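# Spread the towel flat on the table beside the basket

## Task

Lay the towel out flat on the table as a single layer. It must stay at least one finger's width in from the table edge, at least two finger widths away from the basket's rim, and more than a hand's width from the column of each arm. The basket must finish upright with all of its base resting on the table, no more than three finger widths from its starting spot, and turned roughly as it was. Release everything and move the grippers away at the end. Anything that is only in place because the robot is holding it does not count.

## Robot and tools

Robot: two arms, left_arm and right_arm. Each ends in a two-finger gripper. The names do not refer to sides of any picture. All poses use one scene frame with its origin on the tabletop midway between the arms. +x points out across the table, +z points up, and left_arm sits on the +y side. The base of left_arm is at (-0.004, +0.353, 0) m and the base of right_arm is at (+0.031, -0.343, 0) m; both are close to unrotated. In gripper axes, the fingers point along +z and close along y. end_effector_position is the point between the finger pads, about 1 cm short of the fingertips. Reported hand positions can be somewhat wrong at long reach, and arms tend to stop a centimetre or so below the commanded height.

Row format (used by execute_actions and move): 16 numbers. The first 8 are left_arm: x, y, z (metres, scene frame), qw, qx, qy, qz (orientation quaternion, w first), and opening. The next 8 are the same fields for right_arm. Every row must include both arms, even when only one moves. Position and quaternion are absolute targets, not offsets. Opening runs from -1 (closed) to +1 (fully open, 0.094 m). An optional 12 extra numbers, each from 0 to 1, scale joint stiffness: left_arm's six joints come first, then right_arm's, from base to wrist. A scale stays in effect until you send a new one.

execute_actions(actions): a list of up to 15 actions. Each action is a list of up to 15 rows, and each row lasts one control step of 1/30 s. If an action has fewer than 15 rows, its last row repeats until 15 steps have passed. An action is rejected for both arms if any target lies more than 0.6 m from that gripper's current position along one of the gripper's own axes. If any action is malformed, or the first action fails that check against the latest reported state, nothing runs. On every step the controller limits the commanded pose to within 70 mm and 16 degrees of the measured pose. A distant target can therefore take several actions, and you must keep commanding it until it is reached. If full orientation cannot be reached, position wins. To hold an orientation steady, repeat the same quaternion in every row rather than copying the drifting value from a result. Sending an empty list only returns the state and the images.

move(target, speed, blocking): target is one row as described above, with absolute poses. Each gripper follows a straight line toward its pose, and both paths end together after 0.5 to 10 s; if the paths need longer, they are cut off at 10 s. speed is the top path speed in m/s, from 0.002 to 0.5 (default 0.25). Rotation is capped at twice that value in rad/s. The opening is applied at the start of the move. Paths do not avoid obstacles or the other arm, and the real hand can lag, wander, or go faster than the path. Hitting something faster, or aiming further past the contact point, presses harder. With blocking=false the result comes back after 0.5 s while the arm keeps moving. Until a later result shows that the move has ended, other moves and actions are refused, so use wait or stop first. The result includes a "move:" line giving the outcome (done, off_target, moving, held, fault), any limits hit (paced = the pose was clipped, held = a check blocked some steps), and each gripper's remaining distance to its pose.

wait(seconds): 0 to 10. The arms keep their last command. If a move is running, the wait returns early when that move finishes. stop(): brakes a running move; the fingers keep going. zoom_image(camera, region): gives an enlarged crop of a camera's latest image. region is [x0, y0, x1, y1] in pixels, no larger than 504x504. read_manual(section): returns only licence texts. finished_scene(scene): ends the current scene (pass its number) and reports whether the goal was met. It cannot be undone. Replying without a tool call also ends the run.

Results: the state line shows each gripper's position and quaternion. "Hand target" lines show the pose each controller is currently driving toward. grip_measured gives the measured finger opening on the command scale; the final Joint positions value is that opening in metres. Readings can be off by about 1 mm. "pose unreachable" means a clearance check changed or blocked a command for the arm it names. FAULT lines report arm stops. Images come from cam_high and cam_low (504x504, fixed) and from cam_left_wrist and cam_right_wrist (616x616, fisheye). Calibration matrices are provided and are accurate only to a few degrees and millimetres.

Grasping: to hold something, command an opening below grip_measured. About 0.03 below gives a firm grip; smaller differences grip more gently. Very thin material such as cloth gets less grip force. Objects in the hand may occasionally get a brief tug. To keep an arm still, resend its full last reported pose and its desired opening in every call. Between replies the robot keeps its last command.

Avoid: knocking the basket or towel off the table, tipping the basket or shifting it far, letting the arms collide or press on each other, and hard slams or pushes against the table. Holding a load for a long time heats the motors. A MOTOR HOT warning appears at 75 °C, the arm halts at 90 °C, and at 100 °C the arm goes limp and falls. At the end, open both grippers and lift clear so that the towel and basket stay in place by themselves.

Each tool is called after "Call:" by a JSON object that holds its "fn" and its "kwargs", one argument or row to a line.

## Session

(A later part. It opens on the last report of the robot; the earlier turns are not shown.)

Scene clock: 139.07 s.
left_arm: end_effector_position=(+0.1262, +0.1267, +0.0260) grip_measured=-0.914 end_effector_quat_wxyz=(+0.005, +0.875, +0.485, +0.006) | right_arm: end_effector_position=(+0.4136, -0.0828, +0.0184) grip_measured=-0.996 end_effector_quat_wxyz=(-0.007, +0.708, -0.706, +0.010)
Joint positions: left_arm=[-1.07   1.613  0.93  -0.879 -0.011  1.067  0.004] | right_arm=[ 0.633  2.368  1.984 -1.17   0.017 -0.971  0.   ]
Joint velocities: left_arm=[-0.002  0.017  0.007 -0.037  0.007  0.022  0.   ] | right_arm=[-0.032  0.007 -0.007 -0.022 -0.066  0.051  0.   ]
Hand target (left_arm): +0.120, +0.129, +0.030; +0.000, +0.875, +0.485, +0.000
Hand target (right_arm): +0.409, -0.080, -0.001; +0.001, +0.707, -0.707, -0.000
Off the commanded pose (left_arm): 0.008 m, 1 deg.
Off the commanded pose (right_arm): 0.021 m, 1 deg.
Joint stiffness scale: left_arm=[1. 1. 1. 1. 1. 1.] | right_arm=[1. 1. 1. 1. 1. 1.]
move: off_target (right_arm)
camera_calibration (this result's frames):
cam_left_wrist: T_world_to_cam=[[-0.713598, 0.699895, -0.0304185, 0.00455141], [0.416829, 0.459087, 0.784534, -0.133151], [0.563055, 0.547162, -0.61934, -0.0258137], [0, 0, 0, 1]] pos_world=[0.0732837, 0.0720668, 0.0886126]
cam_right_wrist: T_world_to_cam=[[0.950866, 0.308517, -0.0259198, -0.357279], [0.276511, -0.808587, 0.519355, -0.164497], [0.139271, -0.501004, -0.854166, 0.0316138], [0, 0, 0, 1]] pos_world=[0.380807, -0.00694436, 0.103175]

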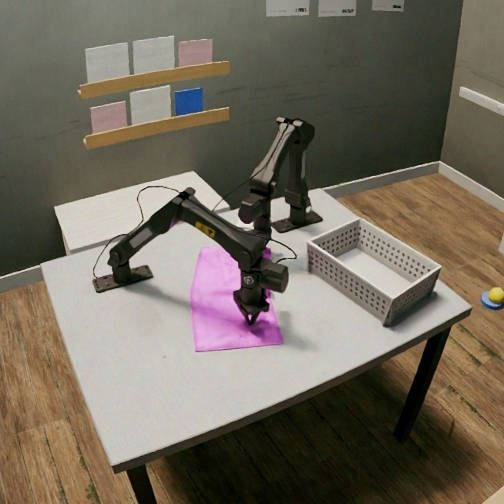

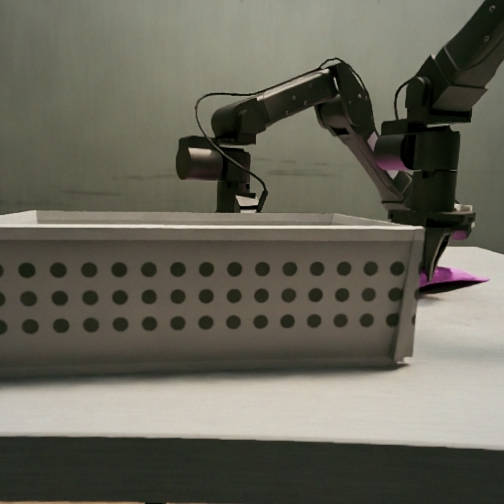

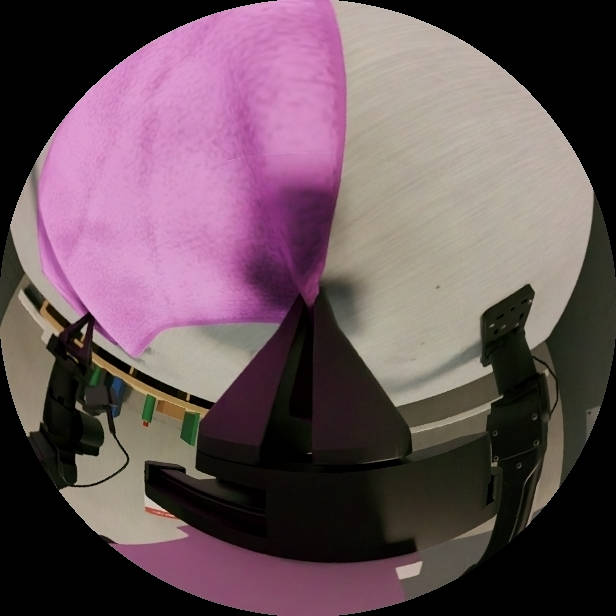

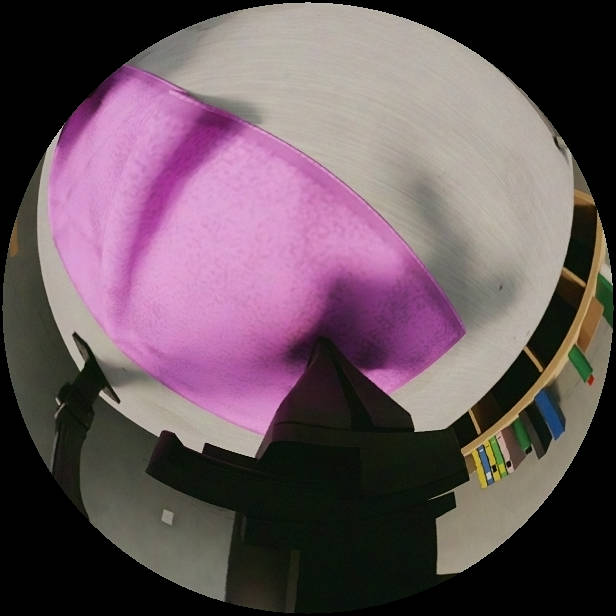

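Call:
{"fn": "move", "kwargs": {
  "target": [0.088,0.145,0.025,0,0.875,0.485,0,-1,0.41,-0.08,-0.002,0,0.707,-0.707,0,-1],
  "speed": 0.04
}}

Scene clock: 148.77 s.
left_arm: end_effector_position=(+0.0939, +0.1400, +0.0250) grip_measured=-0.914 end_effector_quat_wxyz=(+0.004, +0.875, +0.484, +0.005) | right_arm: end_effector_position=(+0.4148, -0.0820, +0.0191) grip_measured=-0.996 end_effector_quat_wxyz=(-0.010, +0.708, -0.706, +0.010)
Joint positions: left_arm=[-1.162  1.516  0.83  -0.878 -0.011  0.976  0.004] | right_arm=[ 0.633  2.367  1.984 -1.165  0.017 -0.971  0.   ]
Joint velocities: left_arm=[ 0.002 -0.007 -0.017  0.007 -0.022 -0.037  0.   ] | right_arm=[ 0.012  0.002  0.002 -0.007  0.066 -0.051 -0.   ]
Hand target (left_arm): +0.088, +0.145, +0.025; +0.000, +0.875, +0.485, +0.001
Hand target (right_arm): +0.409, -0.080, -0.001; +0.000, +0.707, -0.707, -0.000
Off the commanded pose (left_arm): 0.008 m, 1 deg.
Off the commanded pose (right_arm): 0.022 m, 2 deg.
Joint stiffness scale: left_arm=[1. 1. 1. 1. 1. 1.] | right_arm=[1. 1. 1. 1. 1. 1.]
move: off_target (right_arm)
camera_calibration (this result's frames):
cam_left_wrist: T_world_to_cam=[[-0.712302, 0.701304, -0.0282531, -0.0282405], [0.418941, 0.457118, 0.784559, -0.124922], [0.563129, 0.547006, -0.619411, -0.0155533], [0, 0, 0, 1]] pos_world=[0.0409775, 0.0854169, 0.0875767]
cam_right_wrist: T_world_to_cam=[[0.950994, 0.308586, -0.0195957, -0.358776], [0.27362, -0.810331, 0.518165, -0.163519], [0.14402, -0.498134, -0.855056, 0.0306959], [0, 0, 0, 1]] pos_world=[0.381516, -0.0065005, 0.103946]

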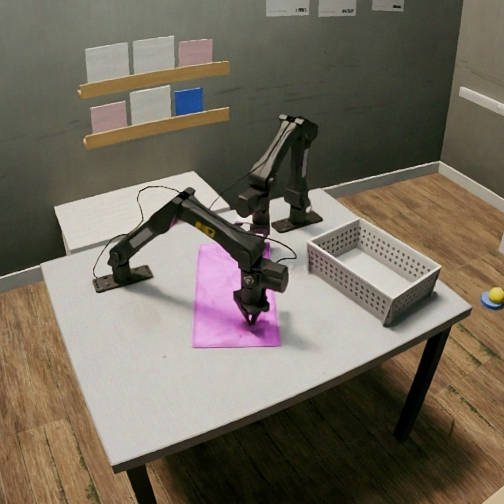

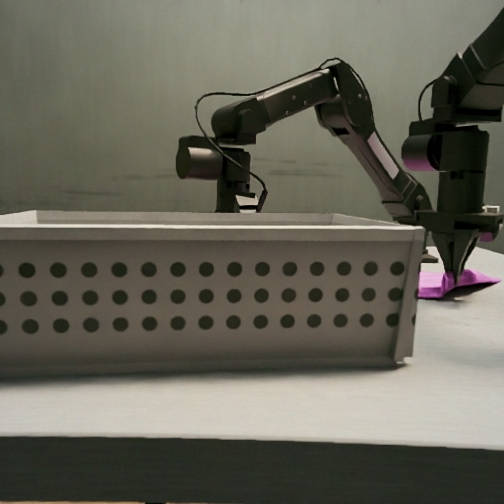

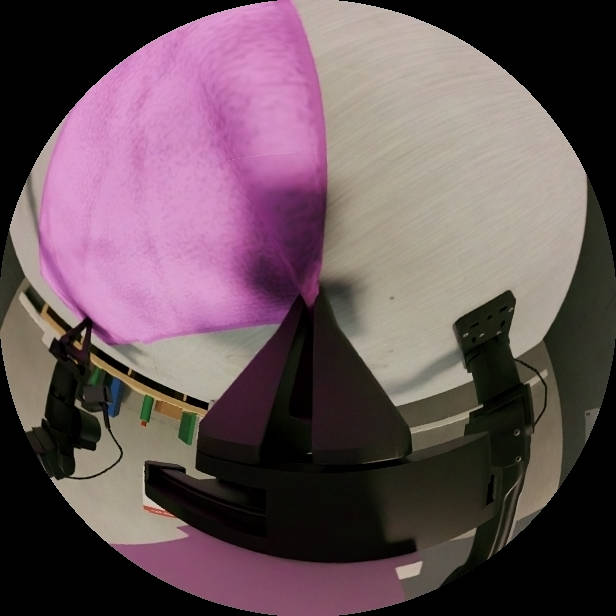

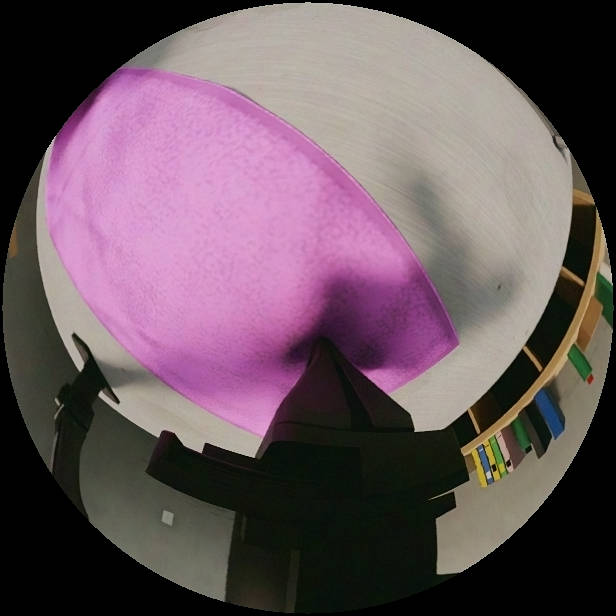

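Looks straightened. Lower, release, retreat.

Call:
{"fn": "move", "kwargs": {
  "target": [0.082,0.152,0.008,0,0.875,0.485,0,-1,0.41,-0.08,-0.002,0,0.707,-0.707,0,-1],
  "speed": 0.04
}}

Call:
{"fn": "move", "kwargs": {
  "target": [0.082,0.152,0.012,0,0.875,0.485,0,0.2,0.41,-0.08,0.03,0,0.707,-0.707,0,-1],
  "speed": 0.05
}}

Call:
{"fn": "move", "kwargs": {
  "target": [0.08,0.155,0.08,0,0.875,0.485,0,0.2,0.41,-0.1,0.09,0,0.707,-0.707,0,-1],
  "speed": 0.15
}}

Call:
{"fn": "move", "kwargs": {
  "target": [0.05,0.25,0.25,0,0.875,0.485,0,0.2,0.3,-0.42,0.2,0,0.707,-0.707,0,-1],
  "speed": 0.3
}}

Scene clock: 157.33 s.
left_arm: end_effector_position=(+0.0890, +0.1469, +0.0104) grip_measured=-0.914 end_effector_quat_wxyz=(+0.006, +0.874, +0.486, +0.006) | right_arm: end_effector_position=(+0.4149, -0.0819, +0.0191) grip_measured=-0.996 end_effector_quat_wxyz=(-0.010, +0.708, -0.706, +0.010)
Joint positions: left_arm=[-1.171  1.509  0.758 -0.809 -0.012  0.963  0.004] | right_arm=[ 0.633  2.367  1.984 -1.164  0.017 -0.971  0.   ]
Joint velocities: left_arm=[-0.017 -0.027 -0.007  0.007 -0.095  0.007  0.001] | right_arm=[-0.002  0.017 -0.022  0.051 -0.007  0.066 -0.   ]
Hand target (left_arm): +0.082, +0.152, +0.008; -0.000, +0.875, +0.485, +0.000
Hand target (right_arm): +0.409, -0.080, -0.001; +0.000, +0.707, -0.707, -0.000
Off the commanded pose (left_arm): 0.009 m, 1 deg.
Off the commanded pose (right_arm): 0.022 m, 2 deg.
Joint stiffness scale: left_arm=[1. 1. 1. 1. 1. 1.] | right_arm=[1. 1. 1. 1. 1. 1.]
move: off_target (right_arm)
camera_calibration (this result's frames):
cam_left_wrist: T_world_to_cam=[[-0.715961, 0.697375, -0.0326742, -0.0360217], [0.41438, 0.462158, 0.784028, -0.114887], [0.561862, 0.547794, -0.619866, -0.0256167], [0, 0, 0, 1]] pos_world=[0.0362096, 0.0922491, 0.0730184]
cam_right_wrist: T_world_to_cam=[[0.950994, 0.308605, -0.0193385, -0.358851], [0.273576, -0.810604, 0.517763, -0.163438], [0.144108, -0.497679, -0.855306, 0.030751], [0, 0, 0, 1]] pos_world=[0.381546, -0.00643609, 0.103984]

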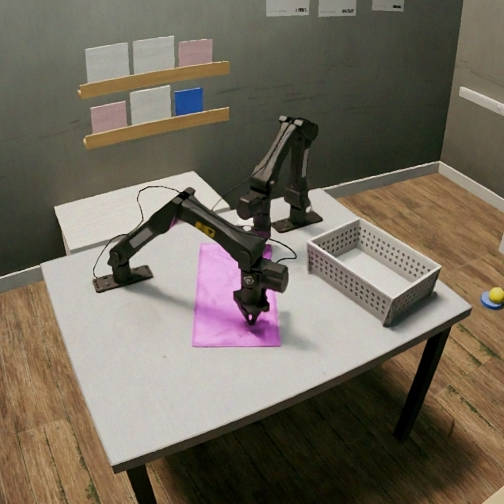

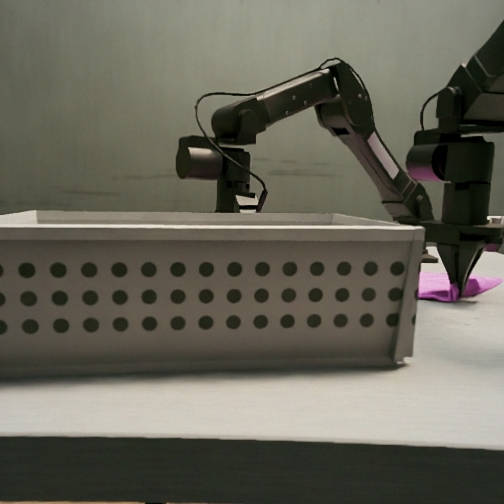

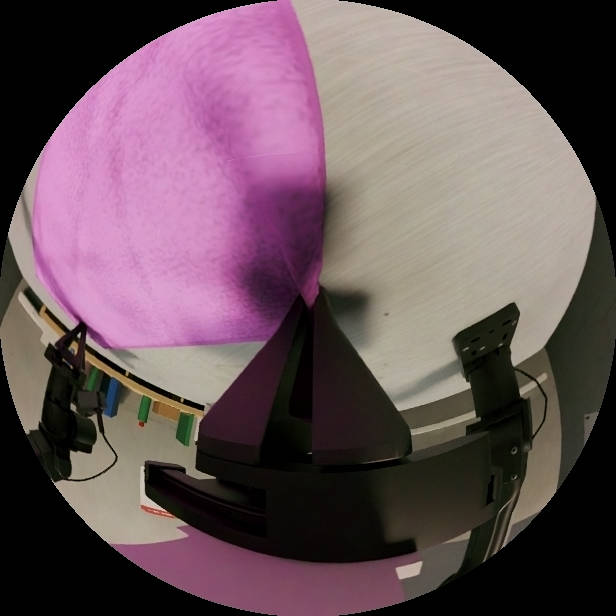

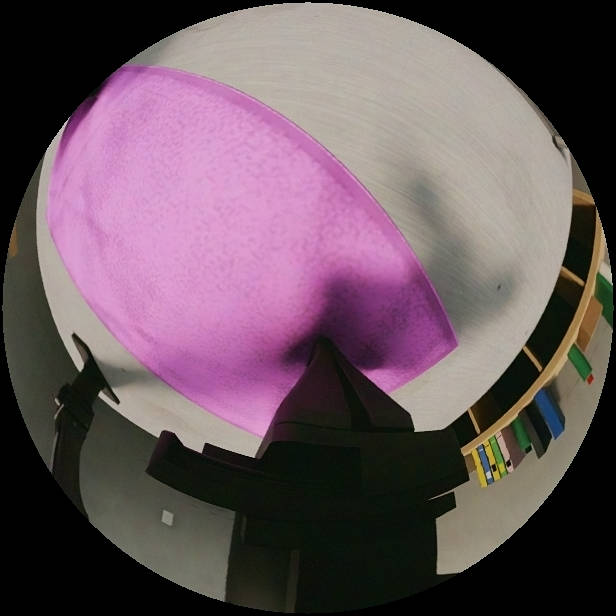

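Scene clock: 158.23 s.
left_arm: end_effector_position=(+0.0889, +0.1470, +0.0104) grip_measured=+0.198 end_effector_quat_wxyz=(+0.006, +0.874, +0.486, +0.005) | right_arm: end_effector_position=(+0.4107, -0.0847, +0.0265) grip_measured=-0.996 end_effector_quat_wxyz=(+0.002, +0.708, -0.706, +0.008)
Joint positions: left_arm=[-1.171  1.509  0.758 -0.809 -0.012  0.962  0.056] | right_arm=[ 0.633  2.367  2.014 -1.218  0.016 -0.971  0.   ]
Joint velocities: left_arm=[-0.007  0.002 -0.007  0.007 -0.037 -0.022 -0.   ] | right_arm=[ 0.012  0.002 -0.012  0.007 -0.037 -0.051 -0.   ]
Hand target (left_arm): +0.082, +0.152, +0.012; +0.000, +0.875, +0.485, +0.000
Hand target (right_arm): +0.410, -0.080, +0.030; -0.001, +0.707, -0.707, -0.000
Off the commanded pose (left_arm): 0.009 m, 1 deg.
Off the commanded pose (right_arm): 0.006 m, 1 deg.
Joint stiffness scale: left_arm=[1. 1. 1. 1. 1. 1.] | right_arm=[1. 1. 1. 1. 1. 1.]
move: done
camera_calibration (this result's frames):
cam_left_wrist: T_world_to_cam=[[-0.716241, 0.697111, -0.032179, -0.0360768], [0.4146, 0.462163, 0.783908, -0.114891], [0.561343, 0.548126, -0.620042, -0.0255954], [0, 0, 0, 1]] pos_world=[0.0361618, 0.0922773, 0.0730326]
cam_right_wrist: T_world_to_cam=[[0.950364, 0.308211, -0.0425842, -0.353027], [0.284111, -0.803847, 0.5226, -0.172248], [0.12684, -0.508759, -0.851514, 0.0424458], [0, 0, 0, 1]] pos_world=[0.379058, -0.00805909, 0.111126]

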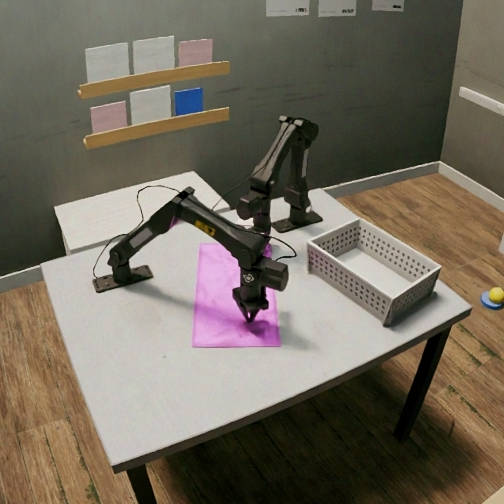

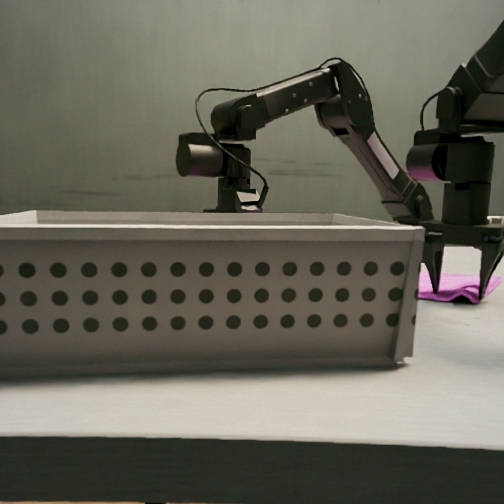

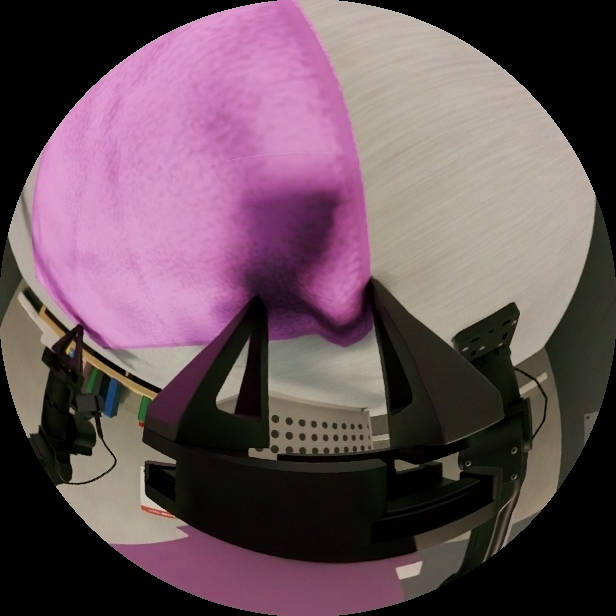

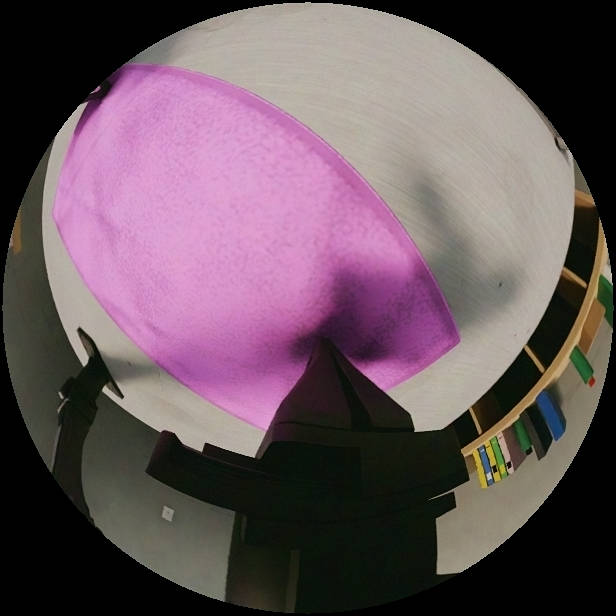

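Scene clock: 159.37 s.
left_arm: end_effector_position=(+0.0831, +0.1573, +0.0717) grip_measured=+0.198 end_effector_quat_wxyz=(-0.007, +0.875, +0.485, +0.007) | right_arm: end_effector_position=(+0.4094, -0.1008, +0.0842) grip_measured=-0.996 end_effector_quat_wxyz=(+0.004, +0.707, -0.707, +0.007)
Joint positions: left_arm=[-1.177  1.392  0.918 -1.112 -0.012  0.96   0.056] | right_arm=[ 0.605  2.315  2.153 -1.413  0.015 -0.996  0.   ]
Joint velocities: left_arm=[ 0.012 -0.002 -0.022  0.022 -0.007 -0.022 -0.001] | right_arm=[ 0.007 -0.017  0.017 -0.081  0.081  0.081 -0.   ]
Hand target (left_arm): +0.080, +0.154, +0.080; +0.000, +0.875, +0.485, +0.000
Hand target (right_arm): +0.410, -0.100, +0.090; -0.000, +0.707, -0.707, -0.000
Off the commanded pose (left_arm): 0.009 m, 1 deg.
Off the commanded pose (right_arm): 0.006 m, 1 deg.
Joint stiffness scale: left_arm=[1. 1. 1. 1. 1. 1.] | right_arm=[1. 1. 1. 1. 1. 1.]
move: done
camera_calibration (this result's frames):
cam_left_wrist: T_world_to_cam=[[-0.714314, 0.699773, -0.00860698, -0.0476747], [0.423878, 0.442407, 0.790319, -0.163466], [0.556851, 0.560887, -0.612635, 0.00787921], [0, 0, 0, 1]] pos_world=[0.0308475, 0.101261, 0.133607]
cam_right_wrist: T_world_to_cam=[[0.951134, 0.305218, -0.0467496, -0.344665], [0.283614, -0.803686, 0.523117, -0.214837], [0.122093, -0.510814, -0.850978, 0.0851771], [0, 0, 0, 1]] pos_world=[0.378354, -0.0239539, 0.168756]

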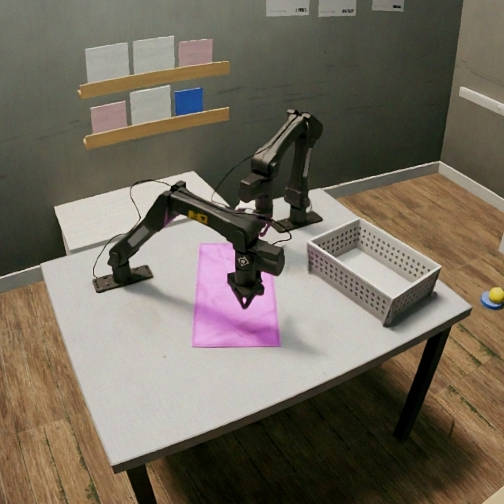

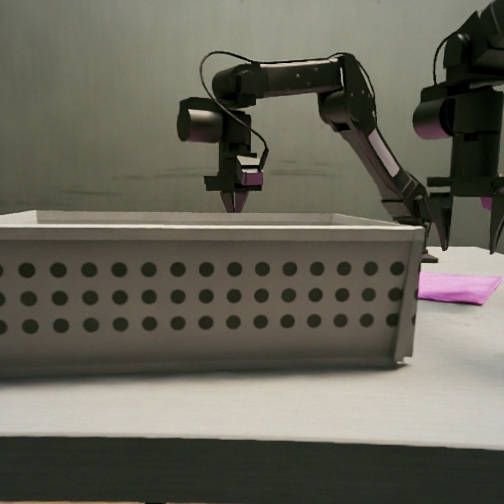

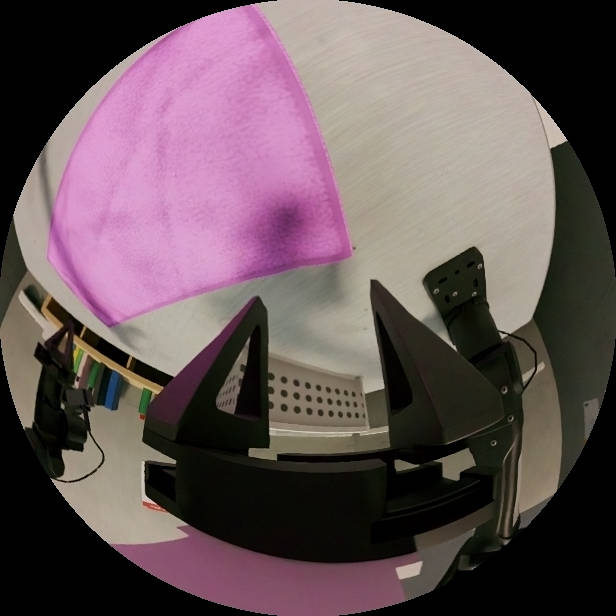

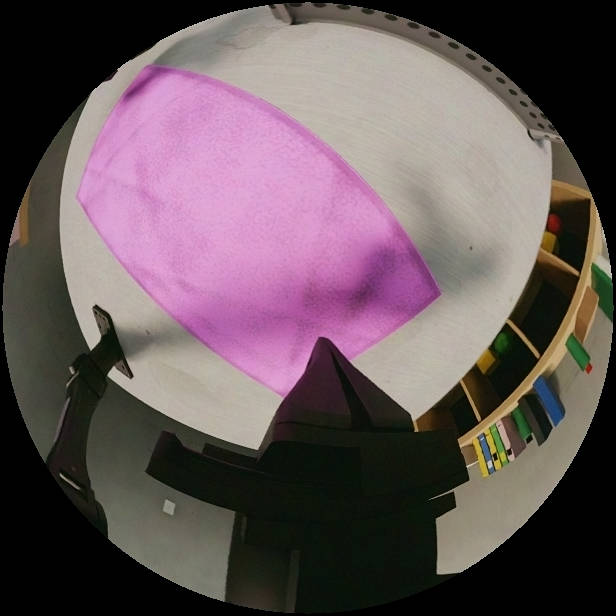

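Scene clock: 161.27 s.
left_arm: end_effector_position=(+0.0530, +0.2425, +0.2448) grip_measured=+0.198 end_effector_quat_wxyz=(+0.255, +0.845, +0.470, -0.010) | right_arm: end_effector_position=(+0.2939, -0.4166, +0.1866) grip_measured=-0.996 end_effector_quat_wxyz=(+0.008, +0.704, -0.710, -0.007)
Joint positions: left_arm=[-1.129  0.699  1.212 -1.568 -0.01   1.008  0.056] | right_arm=[-0.241  1.613  1.583 -1.561  0.008 -1.834  0.   ]
Joint velocities: left_arm=[ 0.012  0.002 -0.007  0.007  0.007 -0.022  0.001] | right_arm=[ 0.007 -0.017 -0.002 -0.037 -0.007 -0.081  0.   ]
Hand target (left_arm): +0.050, +0.245, +0.248; +0.257, +0.845, +0.469, -0.014
Hand target (right_arm): +0.292, -0.413, +0.197; -0.003, +0.707, -0.707, -0.003
Off the commanded pose (left_arm): 0.010 m, 30 deg; orientation clipped at the last step of the last action.
Off the commanded pose (right_arm): 0.015 m, 1 deg.
Joint stiffness scale: left_arm=[1. 1. 1. 1. 1. 1.] | right_arm=[1. 1. 1. 1. 1. 1.]
joint sent to its limit (left arm) — the command would take joint 4 (wrist pitch) past its lower limit, so that joint was sent only as far as its limit.
joint sent to its limit (right arm) — the command would take joint 4 (wrist pitch) past its lower limit, so that joint was sent only as far as its limit.
move: off_target (left_arm, right_arm); limits=paced
camera_calibration (this result's frames):
cam_left_wrist: T_world_to_cam=[[-0.65575, 0.580577, -0.482621, 0.0144663], [0.265784, 0.775854, 0.572197, -0.344317], [0.706648, 0.246945, -0.663074, 0.163402], [0, 0, 0, 1]] pos_world=[-0.0144671, 0.21839, 0.312347]
cam_right_wrist: T_world_to_cam=[[0.951962, 0.298593, -0.067896, -0.132665], [0.290915, -0.812673, 0.504907, -0.491898], [0.0955847, -0.500404, -0.860499, 0.0390349], [0, 0, 0, 1]] pos_world=[0.265661, -0.340607, 0.272945]

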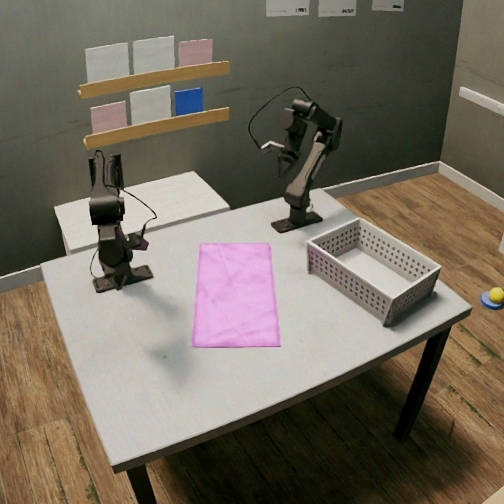

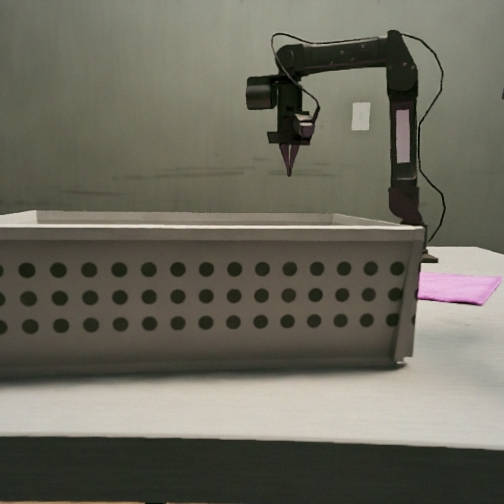

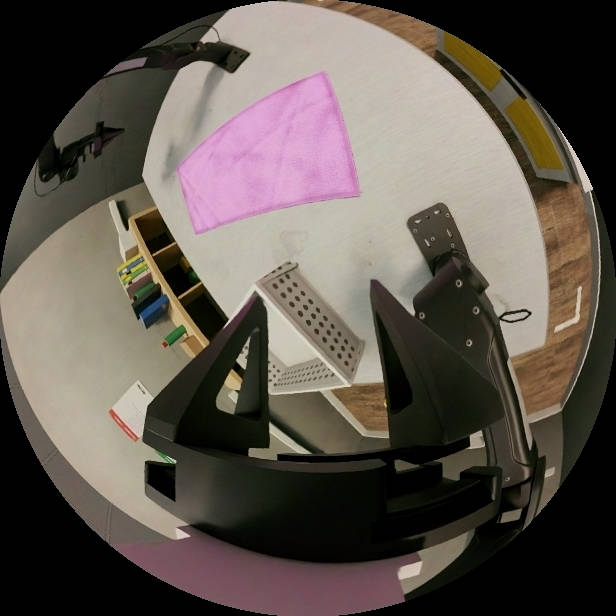

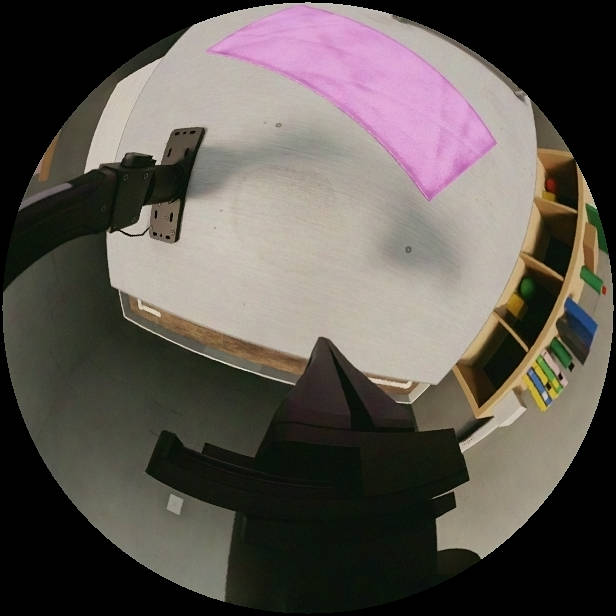

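Call:
{"fn": "finished_scene", "kwargs": {
  "scene": 1
}}

The scene is finished: the task was done.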